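## Task

Get the glue stick standing upright on the desk, resting on either of its ends. It must not topple or finish leaning. Release it and move the robot away afterwards; it only counts if it stays upright without the robot holding it.

## Robot and tools

ROBOT. A wheeled base with two six-joint arms, left and right, mounted on a lifting column, plus a tilting head. Shoulder height S = 0.90 m + column_m. Folded, the robot measures 0.73 m long, 0.62 m wide, S + 0.43 m tall, with its front 0.40 m ahead of the column. Loose objects may occasionally get nudged by an outside push.

FRAMES. Base frame: origin on the floor under the column, between the drive wheels; x forward, y to the left, z up. left_hand and right_hand are reported in this frame as the point where the fingers meet (tips reach 8 mm further); their quat_wxyz maps (0,0,1) onto the finger direction, and the hand's y axis runs along the opening. The odometry frame is the base frame where the scene began. base_odometry counts wheel rotation only, so slip looks like travel; heading is positive leftward, -3.142 to 3.142.

execute_actions. Argument actions: a list holding one action, or empty (which just reports state and images). An action may contain base, joints, or both, plus optional speeds. base takes one command: {"translate_m": d}, a relative drive of d metres straight, forward positive, range -3 to 3; or {"rotate_rad": d}, a relative turn in place of d radians, left/counter-clockwise positive, range -3.2 to 3.2. No sideways motion. joints is a dictionary of absolute targets by name: column_m 0 to 0.8 m; head_tilt_rad -0.61 to 1.308 (0 roughly level, positive tilts down); for each side X in left/right, X_joint1_rad -2.879 to 2.879, X_joint2_rad 0 to 3.141, X_joint3_rad 0 to 3.019, X_joint4_rad -1.692 to 1.57, X_joint5_rad -1.57 to 1.57 (sideways hand swing, positive to the robot's right), X_joint6_rad -2.094 to 2.094 (hand roll, positive clockwise viewed from behind), X_gripper_m 0 to 0.093 (fingertip gap in metres). speeds caps translate_m at 0.05 to 0.8 m/s and rotate_rad at 0.1 to 1 rad/s (defaults are the maxima); it does not slow arms. A drive or turn that would need over 8.667 s is refused, as is any call with a bad key or out-of-range value. Motions start together. cameras selects images: cam_head_left, cam_head_right, cam_left_wrist, cam_right_wrist, nav_camera, or all; [] gives none. Joints you omit may keep pushing toward older targets. If a result reports a stop, the remaining motion calls in that same reply are skipped.

wait: seconds from 0 to 10; commands nothing and returns state and images. zoom_image: camera plus region [x0, y0, x1, y1] in pixels of that camera's latest full image, at most 504 by 504. finished_scene: pass the current scene number; irreversible, reports success, and the result must already hold.

ARM GEOMETRY (approximate). With joint1 at -1.57 (left) or 1.57 (right) and joints 5, 6 at 0, the arm moves in a forward vertical plane 0.23 m beside the column. Let a = j2 - 0.35, b = 1.05 + j2 - j3, c = b - j4 (c = 1.57 means fingers straight down). Hand ahead = 0.12 + 0.39 sin a + 0.38 cos b + 0.25 cos c; height = S + 0.39 cos a - 0.38 sin b - 0.25 sin c. Example: j2, j3, j4 = 0.93, 0.78, 0.14 gives 0.60 m ahead, 0.25 m below S. Real hands sit up to about 5 cm lower and nearer the column (about 12 cm with heavy or far loads); trust the reported hand positions (1-3 cm error). Reach is about 1 m from the shoulder. For the floor: stretch the arm 0.45-0.5 m ahead, fingers down, with column_m at 0.3, then lower the column. Below 0.4 m height the housing blocks hands closer than 0.45 m. Avoid arm motion with column_m under 0.3.

GRIPPER. Fingers 7 cm long; outer span is 1 cm wider than the opening at the tips, 5 cm at the base; hand body 10 x 7 cm; wrist camera sticks out 11 cm on one side. Grip by commanding an opening smaller than the object; off_target is then expected. An opening that stays 0.002 m or more above target indicates a held object. Light items (up to 0.2 kg) may be carried with fingers fairly flat; heavier loads want fingers near vertical.

RESULTS. base_status and joint_status: done (within tolerance), off_target, contact_stop (base stall or column touch), time_out, not_followed (a safety check withheld an arm's targets; back the joints named off by at least 0.05 rad, or move the other arm away). on_its_own lists uncommanded behaviour; held at is a target, not a position. turned_by_wheels versus turned_by_imu disagreeing by over about 4% and 0.05 rad means slip or collision. base_tilt is in degrees. motor_effort lists wheel motors as percentages, with the peak in brackets. Joint torques and motor temperatures are listed per arm joint. wheel_motors_off = 1 means the wheels are cut out after about 3 s of hard pushing.

CAUTIONS. Small target changes (under about 0.03 rad, 0.08 for joints 2 and 3) may not move anything; approach contacts in steps of about 0.05 rad from your last target. A blocked arm keeps pushing and can overheat; resend its reported positions to relax it (a loaded arm sags when you do). The column halts when a hand or its load touches down and then refuses to go lower until raised 0.2 m. After a base contact_stop, back off 0.05 m before turning. Never let the arms collide or press on each other. Avoid dropping, slamming, or knocking things over, and let go gently so the object stays upright.

Each tool is called after ">>>" as name([rows], argument=value, ...), one row to a line, values as JSON.

## Session

>>> execute_actions(actions=[])

Scene clock: 0.00 s.
Joint torques (N m, as the arm reports them, + toward a larger angle): no reading
Motor temperatures (°C, as the motors report them): left_arm=[23 21 24 21 21 21] | right_arm=[23 24 24 21 21 21]
base_odometry: x=+0.000 y=+0.000 heading=+0.000 (m, m, rad; odometry frame)
turned_by_wheels: +0.000 (rad since the last result)
turned_by_imu: +0.000 (rad since the last result)
base_tilt: forward=-0.3 right=+0.1 (deg)
base_status: not commanded
joint_positions: column_m=+0.553 head_tilt_rad=+0.894 left_joint1_rad=-1.563 left_joint2_rad=+0.896 left_joint3_rad=+0.409 left_joint4_rad=-0.954 left_joint5_rad=-0.050 left_joint6_rad=+0.027 left_gripper_m=+0.095 right_joint1_rad=+1.555 right_joint2_rad=+0.888 right_joint3_rad=+0.430 right_joint4_rad=-0.952 right_joint5_rad=-0.002 right_joint6_rad=-0.044 right_gripper_m=+0.094
joint_status: not commanded
wheel_motors_off: 0
motor_effort: left_wheel=+1 right_wheel=+0 (%)
left_hand: x=+0.1442 y=+0.2348 z=+1.2520 quat_wxyz=(+0.443, -0.020, -0.896, -0.019) (m; base frame)
right_hand: x=+0.1571 y=-0.2286 z=+1.2482 quat_wxyz=(+0.429, +0.013, -0.903, -0.006) (m; base frame)
pictures: cam_head_left, cam_head_right, cam_left_wrist, cam_right_wrist, nav_camera
Images, in order (width x height): cam_head_left 896x504, cam_head_right 896x504, cam_left_wrist 504x504, cam_right_wrist 504x504, nav_camera 896x504.

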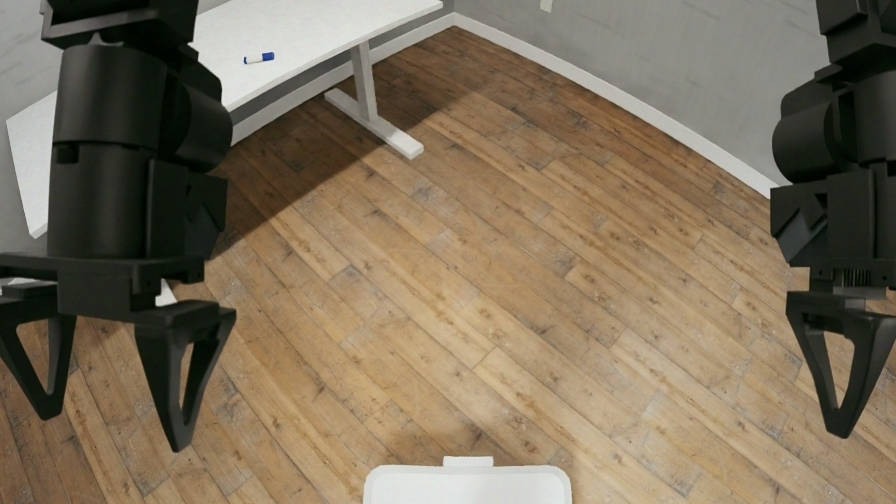

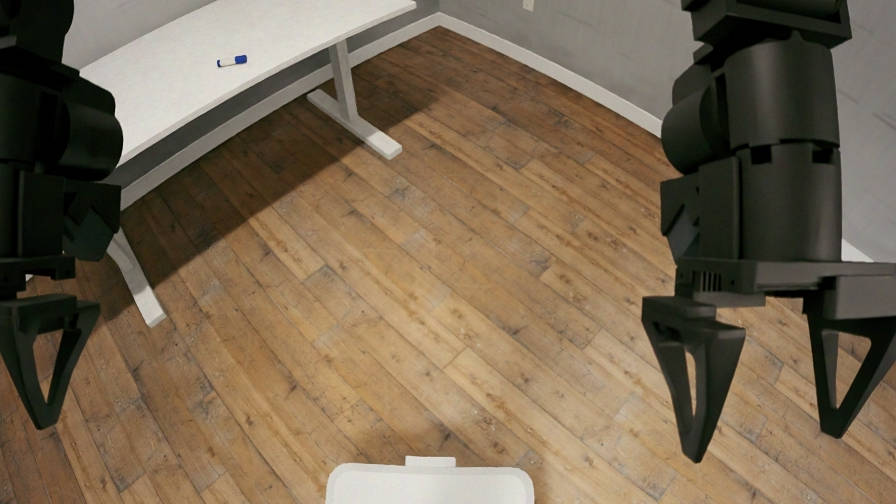

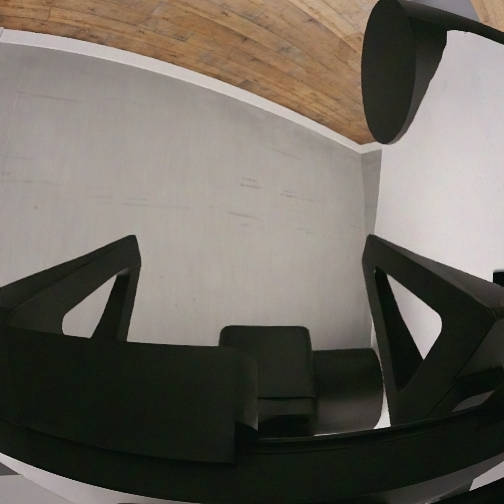

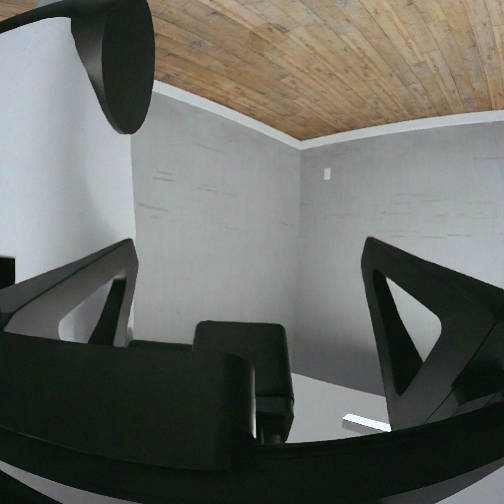

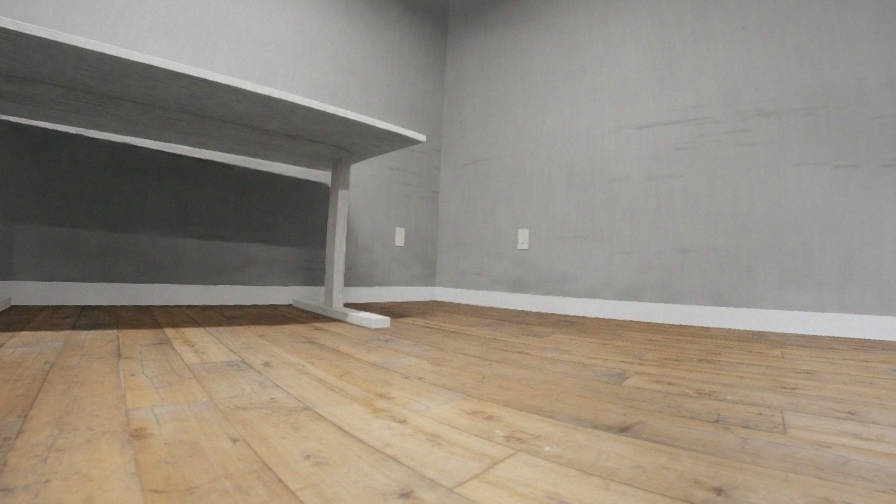

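>>> zoom_image(camera="cam_head_left", region=[220, 30, 300, 90])

>>> zoom_image(camera="cam_head_right", region=[190, 30, 270, 90])

Region (220, 30, 300, 90) of cam_head_left's 896x504 image, scaled by 6.300, with more detail than that image has; it fills the top 378 rows of this view, and the rest is white.

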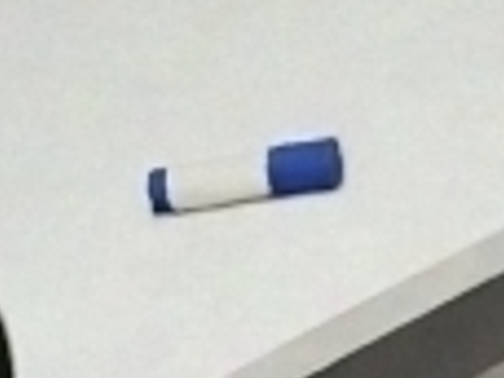

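Region (190, 30, 270, 90) of cam_head_right's 896x504 image, scaled by 6.300, with more detail than that image has; it fills the top 378 rows of this view, and the rest is white.

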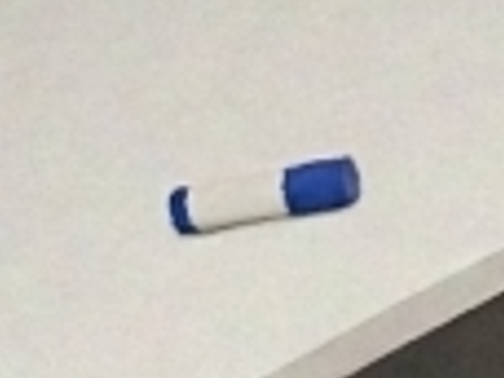

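>>> execute_actions([
  {"base":{"rotate_rad":0.588},"joints":{"column_m":0.5,"right_joint1_rad":1.57,"right_joint2_rad":1.75,"right_joint3_rad":1.48,"right_joint4_rad":-0.25,"right_joint5_rad":0,"right_joint6_rad":-0.98,"head_tilt_rad":0.75}},
], cameras=["cam_head_left","cam_head_right"])

Scene clock: 21.63 s.
Joint torques (N m, as the arm reports them, + toward a larger angle): left_arm=[ 1.1  -6.88 -0.88 -1.43  0.   -0.01] | right_arm=[  0.84 -16.81   1.47   0.84   0.04  -0.16]
Motor temperatures (°C, as the motors report them): left_arm=[23 21 24 21 21 21] | right_arm=[23 24 24 21 21 21]
base_odometry: x=+0.000 y=+0.000 heading=+0.588 (m, m, rad; odometry frame)
turned_by_wheels: +0.588 (rad since the last result)
turned_by_imu: +0.578 (rad since the last result)
base_tilt: forward=-0.3 right=+0.0 (deg)
base_status: done
joint_positions: column_m=+0.500 head_tilt_rad=+0.766 left_joint1_rad=-1.563 left_joint2_rad=+0.896 left_joint3_rad=+0.409 left_joint4_rad=-0.954 left_joint5_rad=-0.050 left_joint6_rad=+0.027 left_gripper_m=+0.095 right_joint1_rad=+1.572 right_joint2_rad=+1.749 right_joint3_rad=+1.482 right_joint4_rad=-0.254 right_joint5_rad=-0.002 right_joint6_rad=-0.970 right_gripper_m=+0.094
joint_status: all done
wheel_motors_off: 0
motor_effort: left_wheel=+1(28) right_wheel=-1(31) (%)
left_hand: x=+0.1442 y=+0.2348 z=+1.1994 quat_wxyz=(+0.443, -0.020, -0.896, -0.019) (m; base frame)
right_hand: x=+0.6010 y=-0.2244 z=+0.8513 quat_wxyz=(-0.002, +0.467, -0.884, +0.000) (m; base frame)
pictures: cam_head_left, cam_head_right
camera_calibration (this result's frames):
cam_head_left: T_world_to_cam=[[0.00753493, -0.99993, -0.00911865, 0.054421], [-0.73888, 0.000577109, -0.673837, 1.04185], [0.673795, 0.0118149, -0.738824, 0.98371], [0, 0, 0, 1]] pos_world=[0.106572, 0.0421935, 1.42932]
cam_head_right: T_world_to_cam=[[0.0253347, -0.999679, -0.000339137, -0.056755], [-0.746178, -0.0186845, -0.665484, 1.03378], [0.665264, 0.0171129, -0.746412, 0.991964], [0, 0, 0, 1]] pos_world=[0.1129, -0.0543966, 1.42836]
Images, in order (width x height): cam_head_left 896x504, cam_head_right 896x504.

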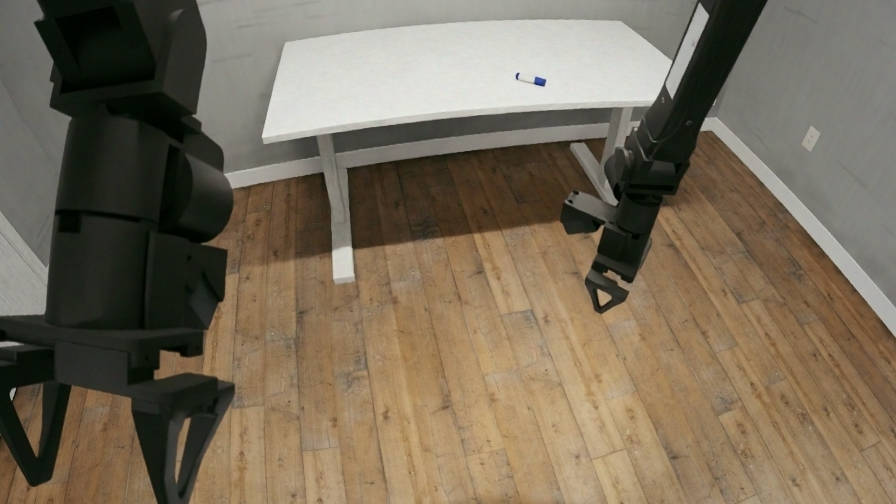

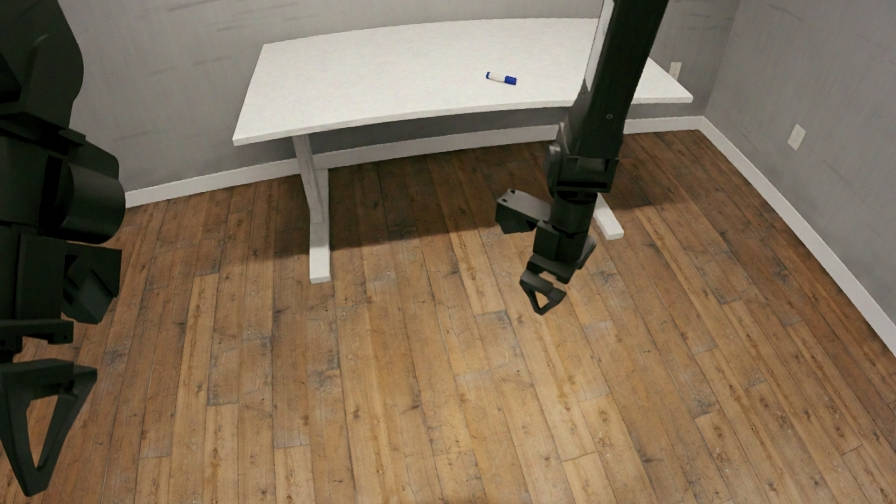

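>>> execute_actions([
  {"base":{"translate_m":0.94},"joints":{"head_tilt_rad":0.9}},
], cameras=["cam_head_left","cam_head_right","cam_right_wrist"])

Scene clock: 28.80 s.
Joint torques (N m, as the arm reports them, + toward a larger angle): left_arm=[ 1.04 -6.82 -1.07 -1.48  0.   -0.01] | right_arm=[  0.97 -16.87   1.64   0.67   0.01  -0.23]
Motor temperatures (°C, as the motors report them): left_arm=[23 21 24 21 21 21] | right_arm=[23 25 24 21 21 21]
base_odometry: x=+0.782 y=+0.521 heading=+0.588 (m, m, rad; odometry frame)
turned_by_wheels: +0.000 (rad since the last result)
turned_by_imu: +0.000 (rad since the last result)
base_tilt: forward=-0.4 right=+0.1 (deg)
base_status: done
joint_positions: column_m=+0.500 head_tilt_rad=+0.902 left_joint1_rad=-1.563 left_joint2_rad=+0.896 left_joint3_rad=+0.412 left_joint4_rad=-0.954 left_joint5_rad=-0.050 left_joint6_rad=+0.027 left_gripper_m=+0.095 right_joint1_rad=+1.572 right_joint2_rad=+1.749 right_joint3_rad=+1.481 right_joint4_rad=-0.254 right_joint5_rad=-0.002 right_joint6_rad=-0.970 right_gripper_m=+0.094
joint_status: all done
wheel_motors_off: 0
motor_effort: left_wheel=-1(40) right_wheel=-1(47) (%)
left_hand: x=+0.1456 y=+0.2348 z=+1.1989 quat_wxyz=(+0.442, -0.020, -0.897, -0.019) (m; base frame)
right_hand: x=+0.6003 y=-0.2244 z=+0.8513 quat_wxyz=(-0.001, +0.467, -0.884, -0.001) (m; base frame)
pictures: cam_head_left, cam_head_right, cam_right_wrist
camera_calibration (this result's frames):
cam_head_left: T_world_to_cam=[[0.00623824, -0.99993, -0.0100503, 0.0558704], [-0.822897, 0.000577109, -0.56819, 0.889055], [0.568156, 0.0118149, -0.822836, 1.11384], [0, 0, 0, 1]] pos_world=[0.0984193, 0.0421935, 1.42222]
cam_head_right: T_world_to_cam=[[0.0250583, -0.999679, -0.00374796, -0.0516756], [-0.829004, -0.0186845, -0.558931, 0.879576], [0.558682, 0.0171129, -0.829206, 1.12033], [0, 0, 0, 1]] pos_world=[0.10456, -0.0543966, 1.42041]
cam_right_wrist: T_world_to_cam=[[0.831545, -0.555154, 0.0183723, -0.645785], [-0.456532, -0.664234, 0.591921, -0.378906], [-0.316404, -0.500597, -0.805786, 0.884341], [0, 0, 0, 1]] pos_world=[0.643825, -0.167494, 0.948737]
Images, in order (width x height): cam_head_left 896x504, cam_head_right 896x504, cam_right_wrist 504x504.

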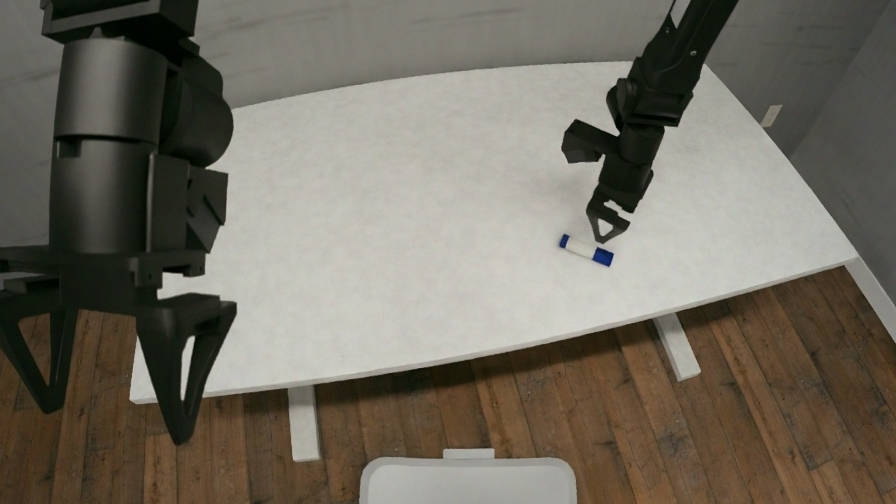

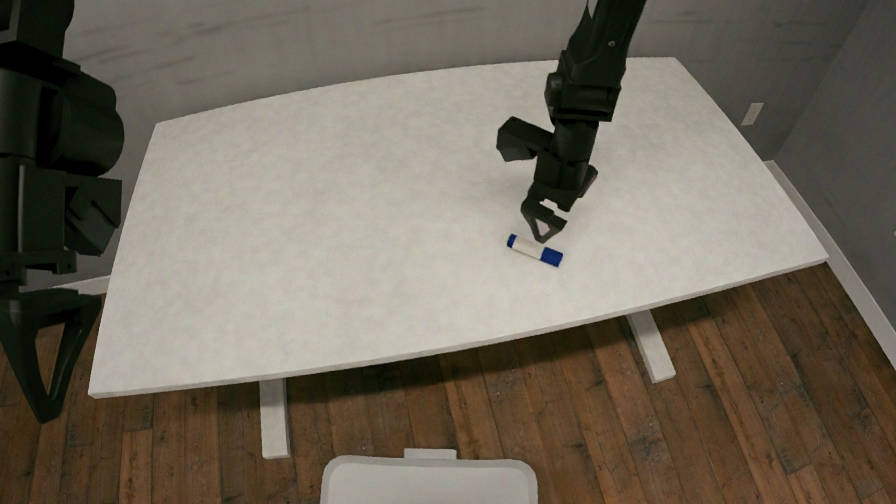

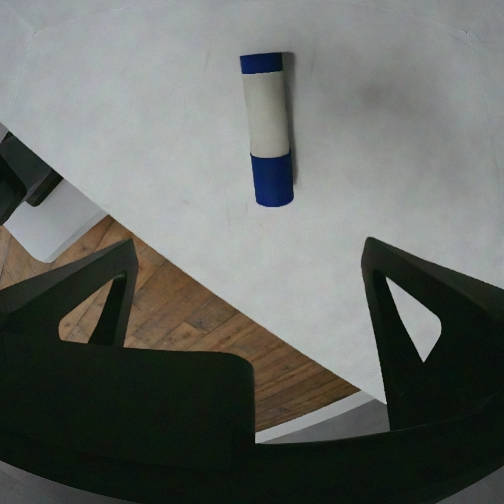

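>>> zoom_image(camera="cam_head_left", region=[540, 200, 660, 290])

>>> zoom_image(camera="cam_head_right", region=[480, 200, 600, 290])

>>> zoom_image(camera="cam_right_wrist", region=[180, 30, 380, 230])

Region (540, 200, 660, 290) of cam_head_left's 896x504 image, scaled by 4.200, with more detail than that image has; it fills the top 378 rows of this view, and the rest is white.

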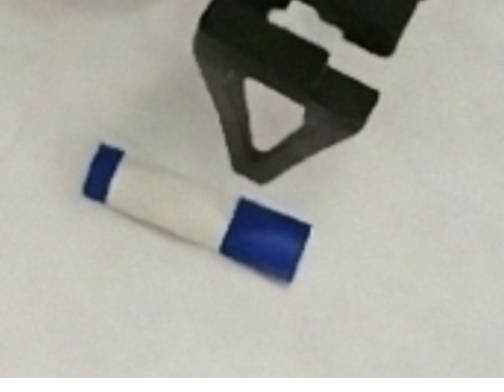

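Region (480, 200, 600, 290) of cam_head_right's 896x504 image, scaled by 4.200, with more detail than that image has; it fills the top 378 rows of this view, and the rest is white.

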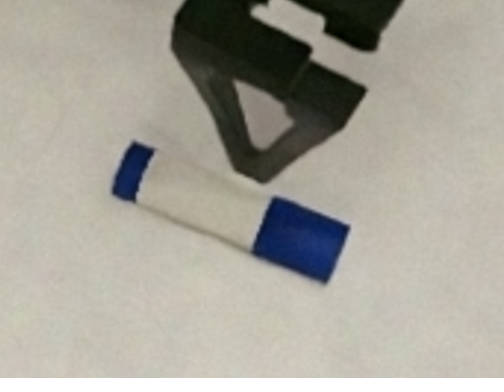

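Region (180, 30, 380, 230) of cam_right_wrist's 504x504 image, scaled by 2.520, with more detail than that image has.

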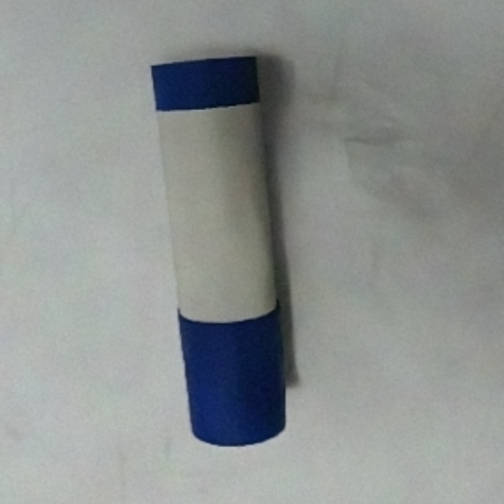

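>>> execute_actions([
  {"base":{"translate_m":0.028},"joints":{"column_m":0.455,"right_joint6_rad":-1.07}},
], cameras=[])

>>> execute_actions([
  {"base":{"rotate_rad":0.03},"joints":{"column_m":0.43}},
], cameras=["cam_head_left","cam_right_wrist"])

Scene clock: 47.87 s.
Joint torques (N m, as the arm reports them, + toward a larger angle): left_arm=[ 1.05 -6.91 -0.99 -1.4   0.   -0.01] | right_arm=[  0.77 -16.99   1.38   0.91  -0.01  -0.2 ]
Motor temperatures (°C, as the motors report them): left_arm=[23 22 24 21 21 21] | right_arm=[23 26 24 21 21 21]
base_odometry: x=+0.805 y=+0.537 heading=+0.588 (m, m, rad; odometry frame)
turned_by_wheels: +0.000 (rad since the last result)
turned_by_imu: +0.002 (rad since the last result)
base_tilt: forward=-0.2 right=+0.0 (deg)
base_status: done
joint_positions: column_m=+0.455 head_tilt_rad=+0.902 left_joint1_rad=-1.563 left_joint2_rad=+0.896 left_joint3_rad=+0.412 left_joint4_rad=-0.954 left_joint5_rad=-0.050 left_joint6_rad=+0.027 left_gripper_m=+0.095 right_joint1_rad=+1.572 right_joint2_rad=+1.748 right_joint3_rad=+1.481 right_joint4_rad=-0.254 right_joint5_rad=-0.002 right_joint6_rad=-1.060 right_gripper_m=+0.094
joint_status: all done
wheel_motors_off: 0
motor_effort: left_wheel=+1(31) right_wheel=+1(31) (%)
left_hand: x=+0.1456 y=+0.2348 z=+1.1539 quat_wxyz=(+0.442, -0.020, -0.897, -0.019) (m; base frame)
right_hand: x=+0.6005 y=-0.2244 z=+0.8065 quat_wxyz=(-0.002, +0.506, -0.863, -0.001) (m; base frame)
pictures: none
No camera images: the call's "cameras" was empty. Leave "cameras" out to get every camera's image.

Scene clock: 48.80 s.
Joint torques (N m, as the arm reports them, + toward a larger angle): left_arm=[ 1.04 -6.9  -1.1  -1.41  0.   -0.02] | right_arm=[ -0.01 -17.56   1.52   0.75   0.01  -0.16]
Motor temperatures (°C, as the motors report them): left_arm=[23 22 24 21 21 21] | right_arm=[23 26 24 21 21 21]
base_odometry: x=+0.806 y=+0.537 heading=+0.617 (m, m, rad; odometry frame)
turned_by_wheels: +0.029 (rad since the last result)
turned_by_imu: +0.029 (rad since the last result)
base_tilt: forward=-0.1 right=+0.0 (deg)
base_status: done
joint_positions: column_m=+0.430 head_tilt_rad=+0.902 left_joint1_rad=-1.563 left_joint2_rad=+0.896 left_joint3_rad=+0.412 left_joint4_rad=-0.954 left_joint5_rad=-0.050 left_joint6_rad=+0.027 left_gripper_m=+0.095 right_joint1_rad=+1.573 right_joint2_rad=+1.748 right_joint3_rad=+1.481 right_joint4_rad=-0.254 right_joint5_rad=-0.002 right_joint6_rad=-1.060 right_gripper_m=+0.094
joint_status: all done
wheel_motors_off: 0
motor_effort: left_wheel=+0(29) right_wheel=+3(33) (%)
left_hand: x=+0.1456 y=+0.2348 z=+1.1289 quat_wxyz=(+0.442, -0.020, -0.897, -0.019) (m; base frame)
right_hand: x=+0.6005 y=-0.2238 z=+0.7815 quat_wxyz=(-0.002, +0.506, -0.863, -0.001) (m; base frame)
pictures: cam_head_left, cam_right_wrist
camera_calibration (this result's frames):
cam_head_left: T_world_to_cam=[[0.00623651, -0.99993, -0.0100514, 0.0551683], [-0.822995, 0.000577109, -0.568049, 0.849074], [0.568015, 0.0118149, -0.822934, 1.05637], [0, 0, 0, 1]] pos_world=[0.0984083, 0.0421935, 1.35219]
cam_right_wrist: T_world_to_cam=[[0.878077, -0.478154, 0.0186622, -0.655299], [-0.395328, -0.702898, 0.591313, -0.382027], [-0.269621, -0.526596, -0.806227, 0.794847], [0, 0, 0, 1]] pos_world=[0.638685, -0.163297, 0.878953]
Images, in order (width x height): cam_head_left 896x504, cam_right_wrist 504x504.

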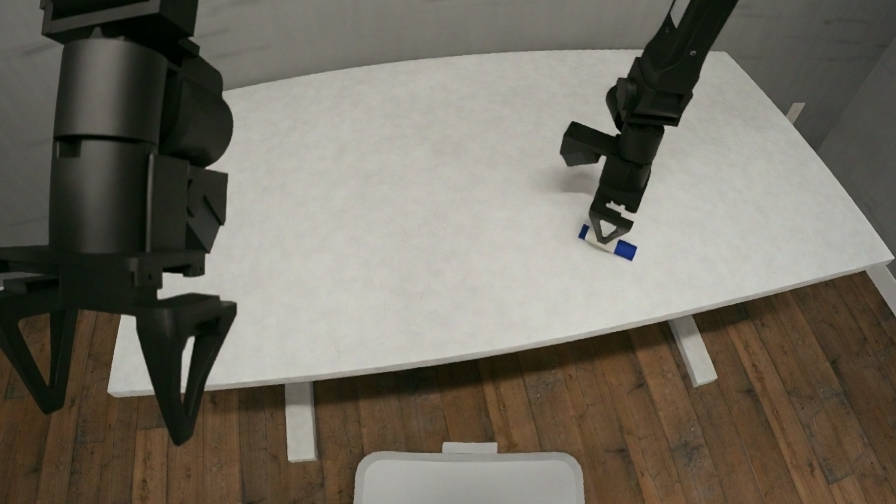

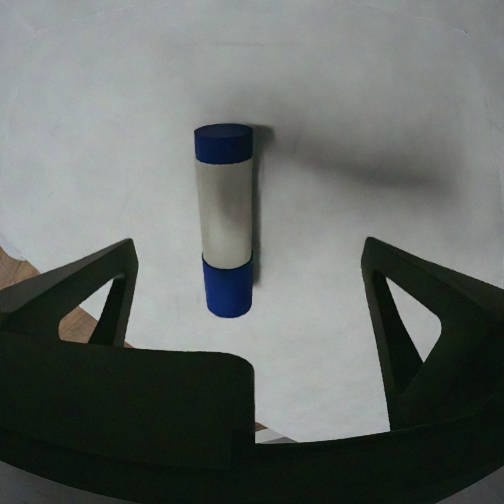

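>>> execute_actions([
  {"base":{"translate_m":-0.014},"joints":{"column_m":0.405}},
], cameras=["cam_head_left","cam_right_wrist"])

Scene clock: 55.33 s.
Joint torques (N m, as the arm reports them, + toward a larger angle): left_arm=[ 1.   -6.86 -0.89 -1.41  0.   -0.01] | right_arm=[  1.22 -15.38   1.9    0.78   0.05  -0.15]
Motor temperatures (°C, as the motors report them): left_arm=[23 22 24 21 21 21] | right_arm=[23 26 24 21 21 21]
base_odometry: x=+0.794 y=+0.529 heading=+0.616 (m, m, rad; odometry frame)
turned_by_wheels: -0.001 (rad since the last result)
turned_by_imu: +0.001 (rad since the last result)
base_tilt: forward=-0.1 right=+0.2 (deg)
base_status: done
joint_positions: column_m=+0.405 head_tilt_rad=+0.902 left_joint1_rad=-1.563 left_joint2_rad=+0.896 left_joint3_rad=+0.409 left_joint4_rad=-0.954 left_joint5_rad=-0.050 left_joint6_rad=+0.027 left_gripper_m=+0.095 right_joint1_rad=+1.573 right_joint2_rad=+1.749 right_joint3_rad=+1.479 right_joint4_rad=-0.254 right_joint5_rad=-0.002 right_joint6_rad=-1.060 right_gripper_m=+0.094
joint_status: all done
wheel_motors_off: 0
motor_effort: left_wheel=-1(41) right_wheel=+1(37) (%)
left_hand: x=+0.1438 y=+0.2348 z=+1.1045 quat_wxyz=(+0.443, -0.020, -0.896, -0.019) (m; base frame)
right_hand: x=+0.5991 y=-0.2238 z=+0.7561 quat_wxyz=(-0.001, +0.506, -0.862, -0.001) (m; base frame)
pictures: cam_head_left, cam_right_wrist
camera_calibration (this result's frames):
cam_head_left: T_world_to_cam=[[0.00623319, -0.99993, -0.0100535, 0.05492], [-0.823183, 0.000577109, -0.567776, 0.834502], [0.567742, 0.0118149, -0.823122, 1.03607], [0, 0, 0, 1]] pos_world=[0.0983872, 0.0421935, 1.32717]
cam_right_wrist: T_world_to_cam=[[0.878302, -0.477816, 0.0166545, -0.652151], [-0.393704, -0.703048, 0.592217, -0.369265], [-0.271262, -0.526702, -0.805607, 0.774512], [0, 0, 0, 1]] pos_world=[0.6375, -0.163282, 0.853498]
Images, in order (width x height): cam_head_left 896x504, cam_right_wrist 504x504.

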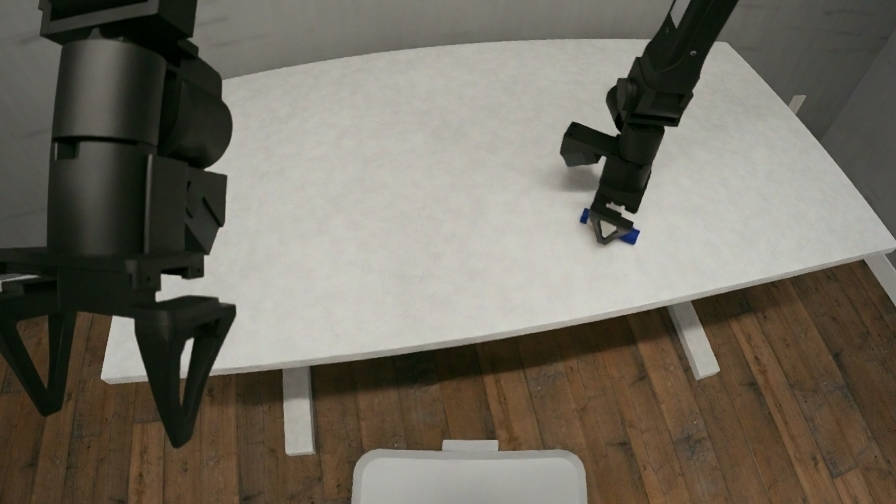

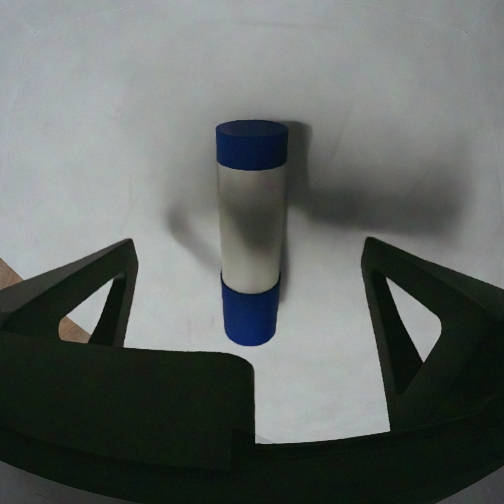

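>>> zoom_image(camera="cam_right_wrist", region=[110, 100, 390, 360])

Region (110, 100, 390, 360) of cam_right_wrist's 504x504 image, scaled by 1.800, with more detail than that image has; it fills the top 468 rows of this view, and the rest is white.

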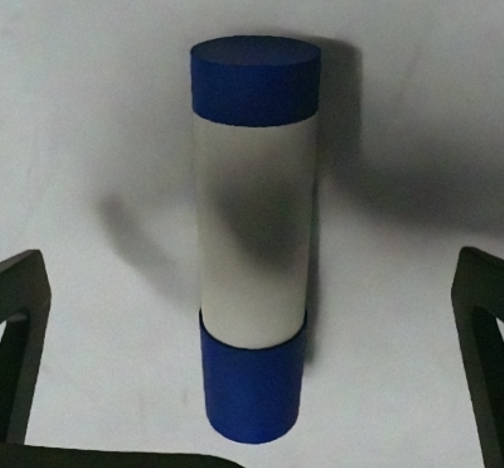

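>>> execute_actions([
  {"joints":{"column_m":0.397,"right_gripper_m":0.012}},
], cameras=["cam_head_left","cam_right_wrist"])

Scene clock: 63.80 s.
Joint torques (N m, as the arm reports them, + toward a larger angle): left_arm=[ 1.04 -6.69 -0.95 -1.39  0.   -0.01] | right_arm=[  0.   -16.53   1.68   0.72  -0.05  -0.2 ]
Motor temperatures (°C, as the motors report them): left_arm=[23 22 24 21 21 21] | right_arm=[23 26 24 21 21 21]
base_odometry: x=+0.794 y=+0.529 heading=+0.616 (m, m, rad; odometry frame)
turned_by_wheels: +0.000 (rad since the last result)
turned_by_imu: +0.001 (rad since the last result)
base_tilt: forward=-0.2 right=+0.0 (deg)
base_status: not commanded
joint_positions: column_m=+0.397 head_tilt_rad=+0.902 left_joint1_rad=-1.563 left_joint2_rad=+0.896 left_joint3_rad=+0.409 left_joint4_rad=-0.954 left_joint5_rad=-0.050 left_joint6_rad=+0.027 left_gripper_m=+0.095 right_joint1_rad=+1.573 right_joint2_rad=+1.749 right_joint3_rad=+1.479 right_joint4_rad=-0.254 right_joint5_rad=-0.002 right_joint6_rad=-1.060 right_gripper_m=+0.023
joint_status: right_gripper_m off_target (ended at +0.023, target +0.012); the others done
wheel_motors_off: 0
motor_effort: left_wheel=-1(1) right_wheel=+3(2) (%)
left_hand: x=+0.1438 y=+0.2348 z=+1.0965 quat_wxyz=(+0.443, -0.020, -0.896, -0.019) (m; base frame)
right_hand: x=+0.5991 y=-0.2238 z=+0.7481 quat_wxyz=(-0.001, +0.506, -0.862, -0.001) (m; base frame)
pictures: cam_head_left, cam_right_wrist
camera_calibration (this result's frames):
cam_head_left: T_world_to_cam=[[0.00623319, -0.99993, -0.0100535, 0.0548398], [-0.823183, 0.000577109, -0.567776, 0.829972], [0.567742, 0.0118149, -0.823121, 1.0295], [0, 0, 0, 1]] pos_world=[0.0983872, 0.0421935, 1.31919]
cam_right_wrist: T_world_to_cam=[[0.878302, -0.477816, 0.0166545, -0.652018], [-0.393704, -0.703048, 0.592217, -0.36454], [-0.271262, -0.526702, -0.805607, 0.768084], [0, 0, 0, 1]] pos_world=[0.6375, -0.163282, 0.845519]
Images, in order (width x height): cam_head_left 896x504, cam_right_wrist 504x504.

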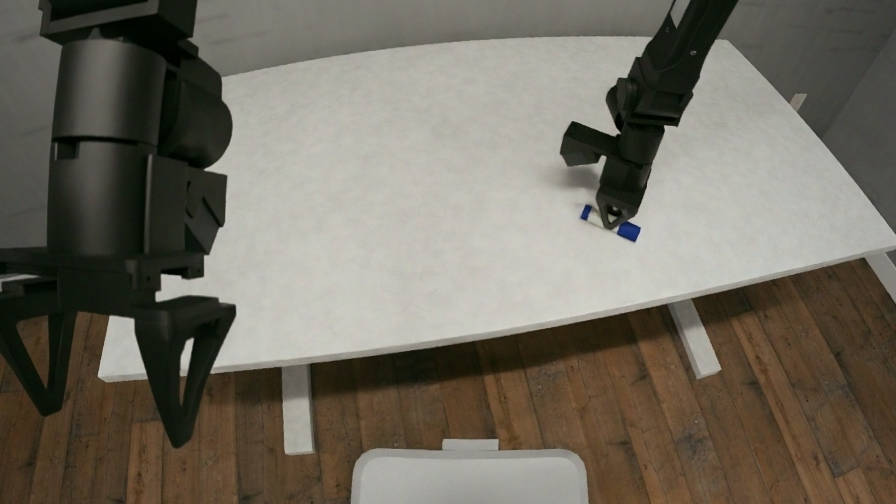

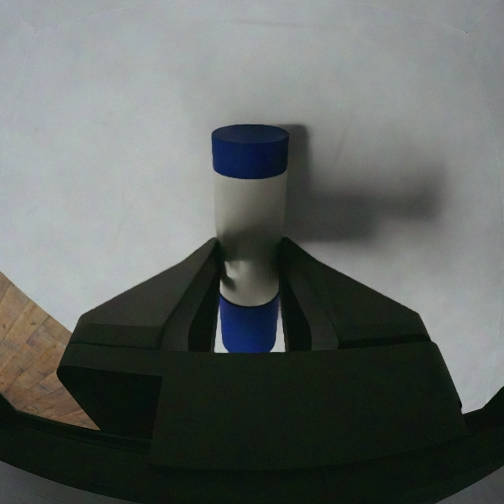

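>>> execute_actions([
  {"joints":{"column_m":0.42}},
], cameras=[])

>>> execute_actions([
  {"base":{"translate_m":-0.26},"joints":{"right_joint4_rad":1.33,"right_joint6_rad":0.0,"head_tilt_rad":0.45}},
], cameras=["cam_head_left","cam_right_wrist"])

Scene clock: 67.80 s.
Joint torques (N m, as the arm reports them, + toward a larger angle): left_arm=[ 1.06 -6.9  -0.91 -1.38  0.   -0.01] | right_arm=[  0.08 -16.64   1.91   0.68   0.05  -0.16]
Motor temperatures (°C, as the motors report them): left_arm=[23 22 24 21 21 21] | right_arm=[23 26 24 21 21 21]
base_odometry: x=+0.794 y=+0.529 heading=+0.616 (m, m, rad; odometry frame)
turned_by_wheels: +0.000 (rad since the last result)
turned_by_imu: +0.002 (rad since the last result)
base_tilt: forward=+0.0 right=+0.3 (deg)
base_status: not commanded
joint_positions: column_m=+0.420 head_tilt_rad=+0.902 left_joint1_rad=-1.563 left_joint2_rad=+0.896 left_joint3_rad=+0.409 left_joint4_rad=-0.954 left_joint5_rad=-0.050 left_joint6_rad=+0.027 left_gripper_m=+0.095 right_joint1_rad=+1.573 right_joint2_rad=+1.749 right_joint3_rad=+1.479 right_joint4_rad=-0.254 right_joint5_rad=-0.002 right_joint6_rad=-1.060 right_gripper_m=+0.023
joint_status: all done
wheel_motors_off: 0
motor_effort: left_wheel=-1(2) right_wheel=+3(3) (%)
left_hand: x=+0.1438 y=+0.2348 z=+1.1194 quat_wxyz=(+0.443, -0.020, -0.896, -0.019) (m; base frame)
right_hand: x=+0.5991 y=-0.2238 z=+0.7710 quat_wxyz=(-0.001, +0.506, -0.862, -0.001) (m; base frame)
pictures: none
No camera images: the call's "cameras" was empty. Leave "cameras" out to get every camera's image.

Scene clock: 69.73 s.
Joint torques (N m, as the arm reports them, + toward a larger angle): left_arm=[ 1.   -6.86 -0.69 -1.38  0.   -0.01] | right_arm=[  0.34 -18.18   3.48   3.03   0.08   0.08]
Motor temperatures (°C, as the motors report them): left_arm=[23 22 24 21 21 21] | right_arm=[23 26 24 21 21 21]
base_odometry: x=+0.582 y=+0.379 heading=+0.617 (m, m, rad; odometry frame)
turned_by_wheels: +0.001 (rad since the last result)
turned_by_imu: +0.002 (rad since the last result)
base_tilt: forward=-0.1 right=+0.1 (deg)
base_status: done
joint_positions: column_m=+0.420 head_tilt_rad=+0.468 left_joint1_rad=-1.563 left_joint2_rad=+0.896 left_joint3_rad=+0.407 left_joint4_rad=-0.954 left_joint5_rad=-0.050 left_joint6_rad=+0.027 left_gripper_m=+0.095 right_joint1_rad=+1.573 right_joint2_rad=+1.749 right_joint3_rad=+1.479 right_joint4_rad=+1.312 right_joint5_rad=-0.002 right_joint6_rad=-0.009 right_gripper_m=+0.023
joint_status: all done
wheel_motors_off: 0
motor_effort: left_wheel=+1(43) right_wheel=+0(41) (%)
left_hand: x=+0.1428 y=+0.2348 z=+1.1198 quat_wxyz=(+0.444, -0.020, -0.896, -0.019) (m; base frame)
right_hand: x=+0.8451 y=-0.2240 z=+1.0153 quat_wxyz=(-0.705, +0.004, -0.709, +0.002) (m; base frame)
pictures: cam_head_left, cam_right_wrist
camera_calibration (this result's frames):
cam_head_left: T_world_to_cam=[[0.00988103, -0.99993, -0.00650308, 0.049896], [-0.508353, 0.000577109, -0.861148, 1.23969], [0.861092, 0.0118149, -0.508312, 0.591077], [0, 0, 0, 1]] pos_world=[0.120734, 0.0421935, 1.36833]
cam_right_wrist: T_world_to_cam=[[-0.0157704, -0.999692, 0.0191615, -0.236467], [-0.598719, -0.00590697, -0.800937, 1.31787], [0.800804, -0.0241034, -0.598442, 0.0462208], [0, 0, 0, 1]] pos_world=[0.748291, -0.227495, 1.08772]
Images, in order (width x height): cam_head_left 896x504, cam_right_wrist 504x504.

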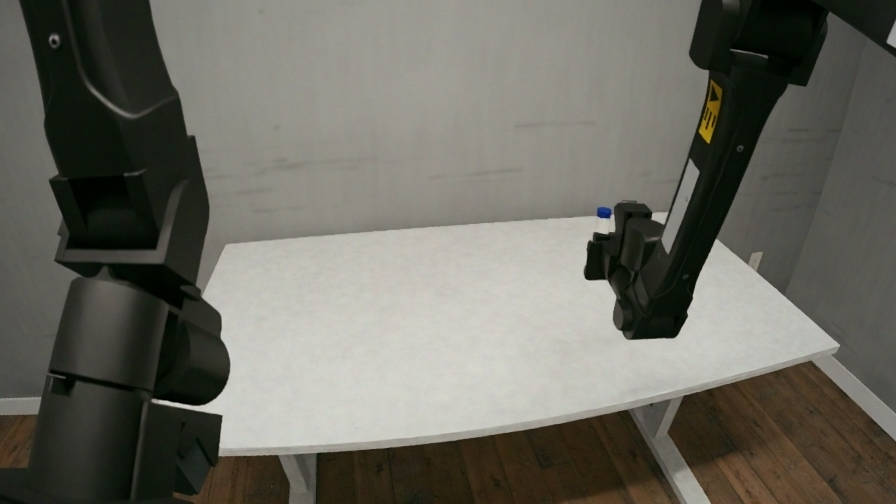

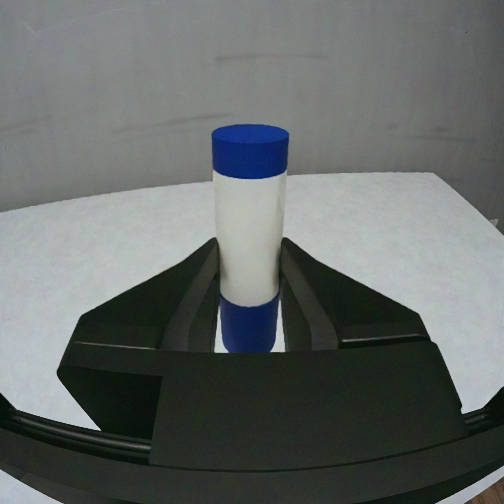

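>>> execute_actions([
  {"joints":{"column_m":0.23,"right_joint4_rad":1.36}},
], cameras=["cam_head_left","cam_right_wrist","nav_camera"])

Scene clock: 84.50 s.
Joint torques (N m, as the arm reports them, + toward a larger angle): left_arm=[ 0.98 -6.76 -0.72 -1.43  0.   -0.01] | right_arm=[  0.87 -18.27   3.81   3.15   0.1    0.03]
Motor temperatures (°C, as the motors report them): left_arm=[23 22 24 21 21 21] | right_arm=[23 27 24 21 21 21]
base_odometry: x=+0.582 y=+0.379 heading=+0.617 (m, m, rad; odometry frame)
turned_by_wheels: +0.000 (rad since the last result)
turned_by_imu: +0.002 (rad since the last result)
base_tilt: forward=-0.2 right=+0.1 (deg)
base_status: not commanded
joint_positions: column_m=+0.230 head_tilt_rad=+0.468 left_joint1_rad=-1.563 left_joint2_rad=+0.896 left_joint3_rad=+0.407 left_joint4_rad=-0.954 left_joint5_rad=-0.050 left_joint6_rad=+0.027 left_gripper_m=+0.095 right_joint1_rad=+1.573 right_joint2_rad=+1.749 right_joint3_rad=+1.479 right_joint4_rad=+1.341 right_joint5_rad=-0.002 right_joint6_rad=-0.009 right_gripper_m=+0.023
joint_status: all done
wheel_motors_off: 0
motor_effort: left_wheel=+1(2) right_wheel=-2(2) (%)
left_hand: x=+0.1428 y=+0.2348 z=+0.9299 quat_wxyz=(+0.444, -0.020, -0.896, -0.019) (m; base frame)
right_hand: x=+0.8450 y=-0.2240 z=+0.8328 quat_wxyz=(-0.716, +0.004, -0.698, +0.002) (m; base frame)
pictures: cam_head_left, cam_right_wrist, nav_camera
camera_calibration (this result's frames):
cam_head_left: T_world_to_cam=[[0.00988235, -0.99993, -0.00650108, 0.0486585], [-0.508178, 0.000577109, -0.861252, 1.07627], [0.861195, 0.0118149, -0.508137, 0.494329], [0, 0, 0, 1]] pos_world=[0.120741, 0.0421935, 1.17844]
cam_right_wrist: T_world_to_cam=[[-0.0163813, -0.999692, 0.0186553, -0.232043], [-0.574626, -0.00585604, -0.818395, 1.16578], [0.818252, -0.0241262, -0.574353, -0.0978062], [0, 0, 0, 1]] pos_world=[0.746117, -0.227504, 0.902224]
Images, in order (width x height): cam_head_left 896x504, cam_right_wrist 504x504, nav_camera 896x504.

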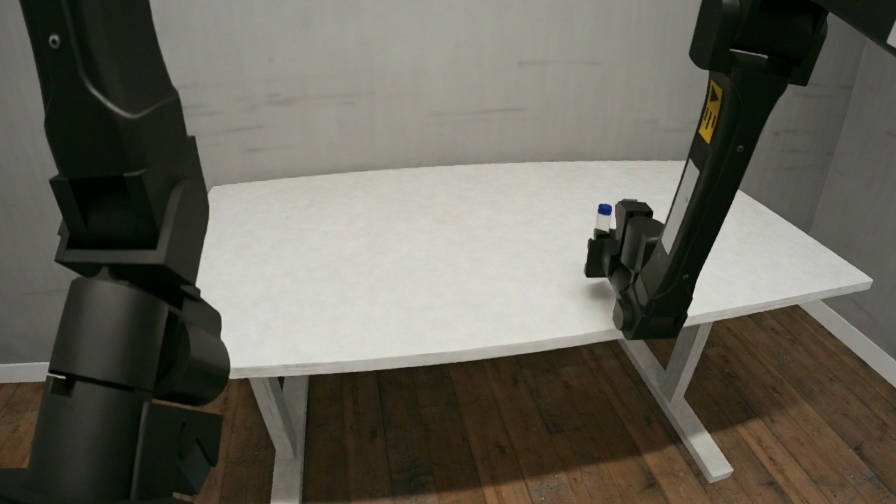

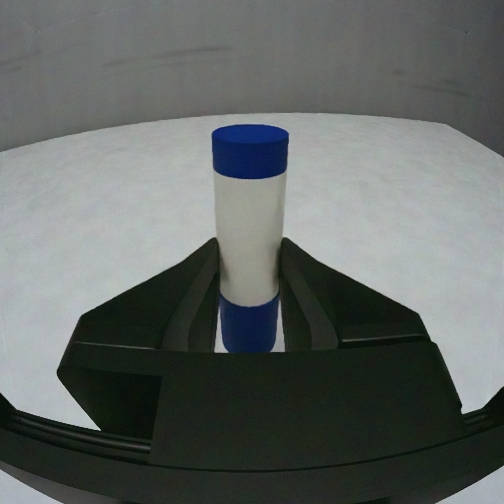

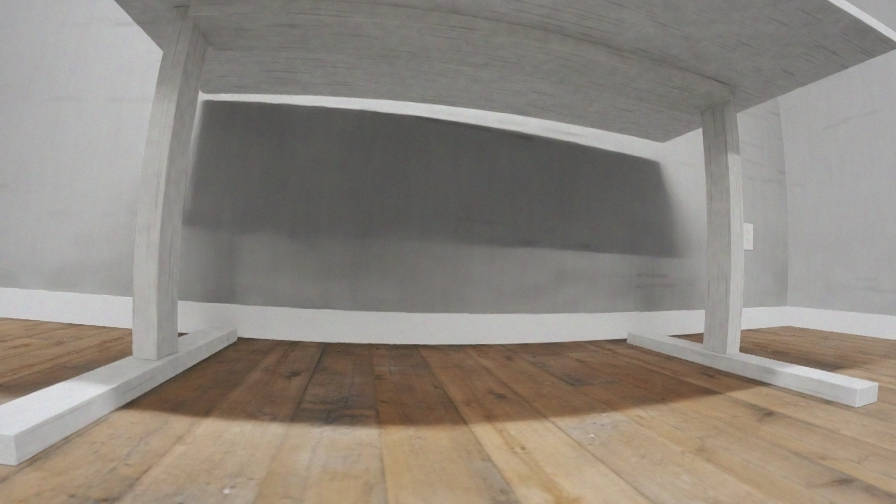

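>>> zoom_image(camera="cam_head_left", region=[540, 180, 740, 360])

>>> zoom_image(camera="cam_right_wrist", region=[150, 100, 350, 370])

Region (540, 180, 740, 360) of cam_head_left's 896x504 image, scaled by 2.520, with more detail than that image has; it fills the top 454 rows of this view, and the rest is white.

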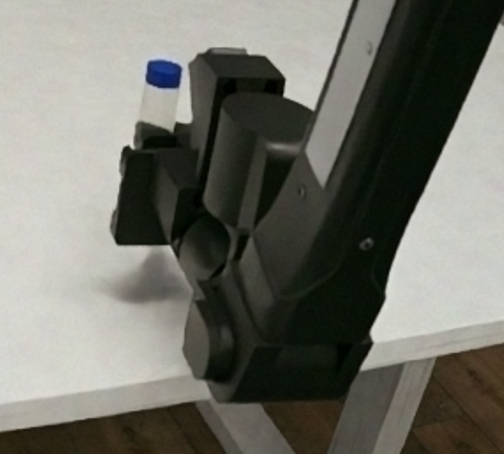

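Region (150, 100, 350, 370) of cam_right_wrist's 504x504 image, scaled by 1.867, with more detail than that image has; it fills the left 373 columns of this view, and the rest is white.

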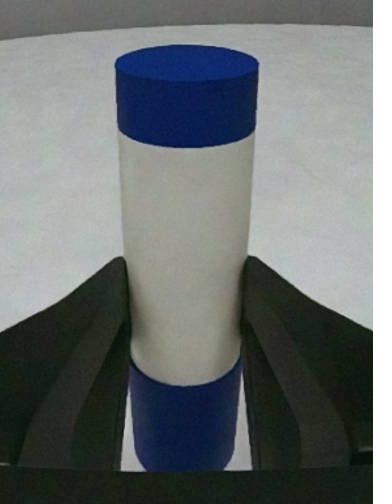

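>>> execute_actions([
  {"joints":{"column_m":0.208}},
], cameras=["cam_head_left","cam_right_wrist"])

Scene clock: 89.80 s.
Joint torques (N m, as the arm reports them, + toward a larger angle): left_arm=[ 1.03 -6.73 -0.75 -1.41  0.   -0.01] | right_arm=[  1.04 -17.92   3.72   3.11   0.13   0.08]
Motor temperatures (°C, as the motors report them): left_arm=[23 22 24 21 21 21] | right_arm=[23 27 24 21 21 21]
base_odometry: x=+0.582 y=+0.379 heading=+0.617 (m, m, rad; odometry frame)
turned_by_wheels: +0.000 (rad since the last result)
turned_by_imu: +0.002 (rad since the last result)
base_tilt: forward=-0.1 right=+0.2 (deg)
base_status: not commanded
joint_positions: column_m=+0.208 head_tilt_rad=+0.468 left_joint1_rad=-1.563 left_joint2_rad=+0.896 left_joint3_rad=+0.407 left_joint4_rad=-0.954 left_joint5_rad=-0.050 left_joint6_rad=+0.027 left_gripper_m=+0.095 right_joint1_rad=+1.573 right_joint2_rad=+1.749 right_joint3_rad=+1.479 right_joint4_rad=+1.341 right_joint5_rad=-0.002 right_joint6_rad=-0.009 right_gripper_m=+0.023
joint_status: all done
wheel_motors_off: 0
motor_effort: left_wheel=+1(2) right_wheel=-2(3) (%)
left_hand: x=+0.1428 y=+0.2348 z=+0.9079 quat_wxyz=(+0.444, -0.020, -0.896, -0.019) (m; base frame)
right_hand: x=+0.8450 y=-0.2240 z=+0.8108 quat_wxyz=(-0.716, +0.004, -0.698, +0.002) (m; base frame)
pictures: cam_head_left, cam_right_wrist
camera_calibration (this result's frames):
cam_head_left: T_world_to_cam=[[0.00988243, -0.99993, -0.00650096, 0.0485154], [-0.508168, 0.000577109, -0.861258, 1.05733], [0.861201, 0.0118149, -0.508127, 0.483139], [0, 0, 0, 1]] pos_world=[0.120742, 0.0421935, 1.15645]
cam_right_wrist: T_world_to_cam=[[-0.0163813, -0.999692, 0.0186553, -0.231633], [-0.574626, -0.00585604, -0.818395, 1.14778], [0.818252, -0.0241262, -0.574353, -0.11044], [0, 0, 0, 1]] pos_world=[0.746117, -0.227504, 0.880227]
Images, in order (width x height): cam_head_left 896x504, cam_right_wrist 504x504.

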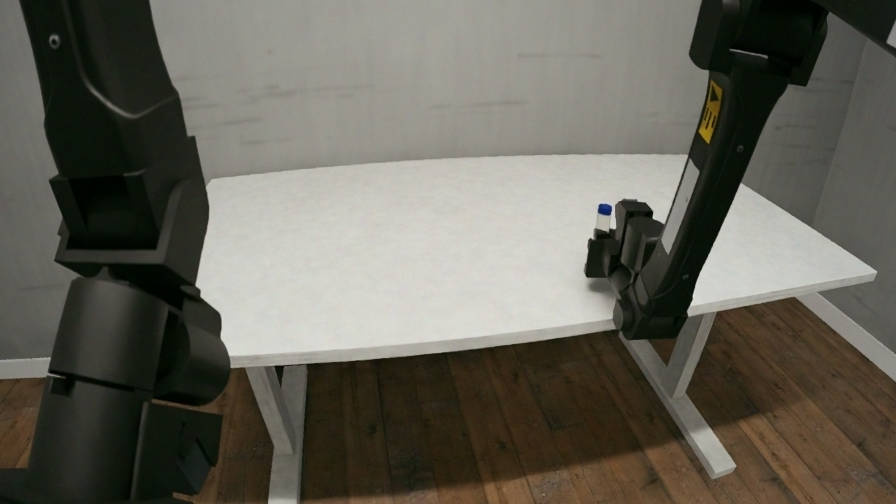

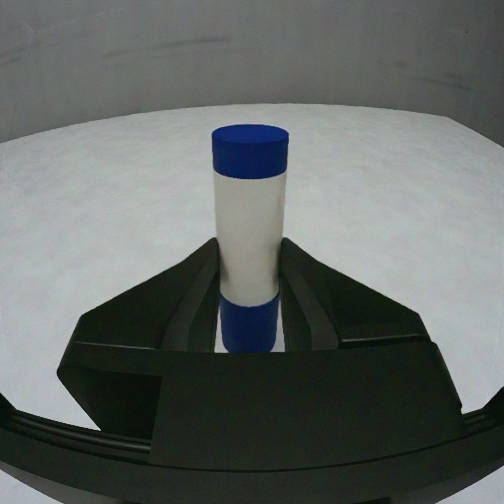

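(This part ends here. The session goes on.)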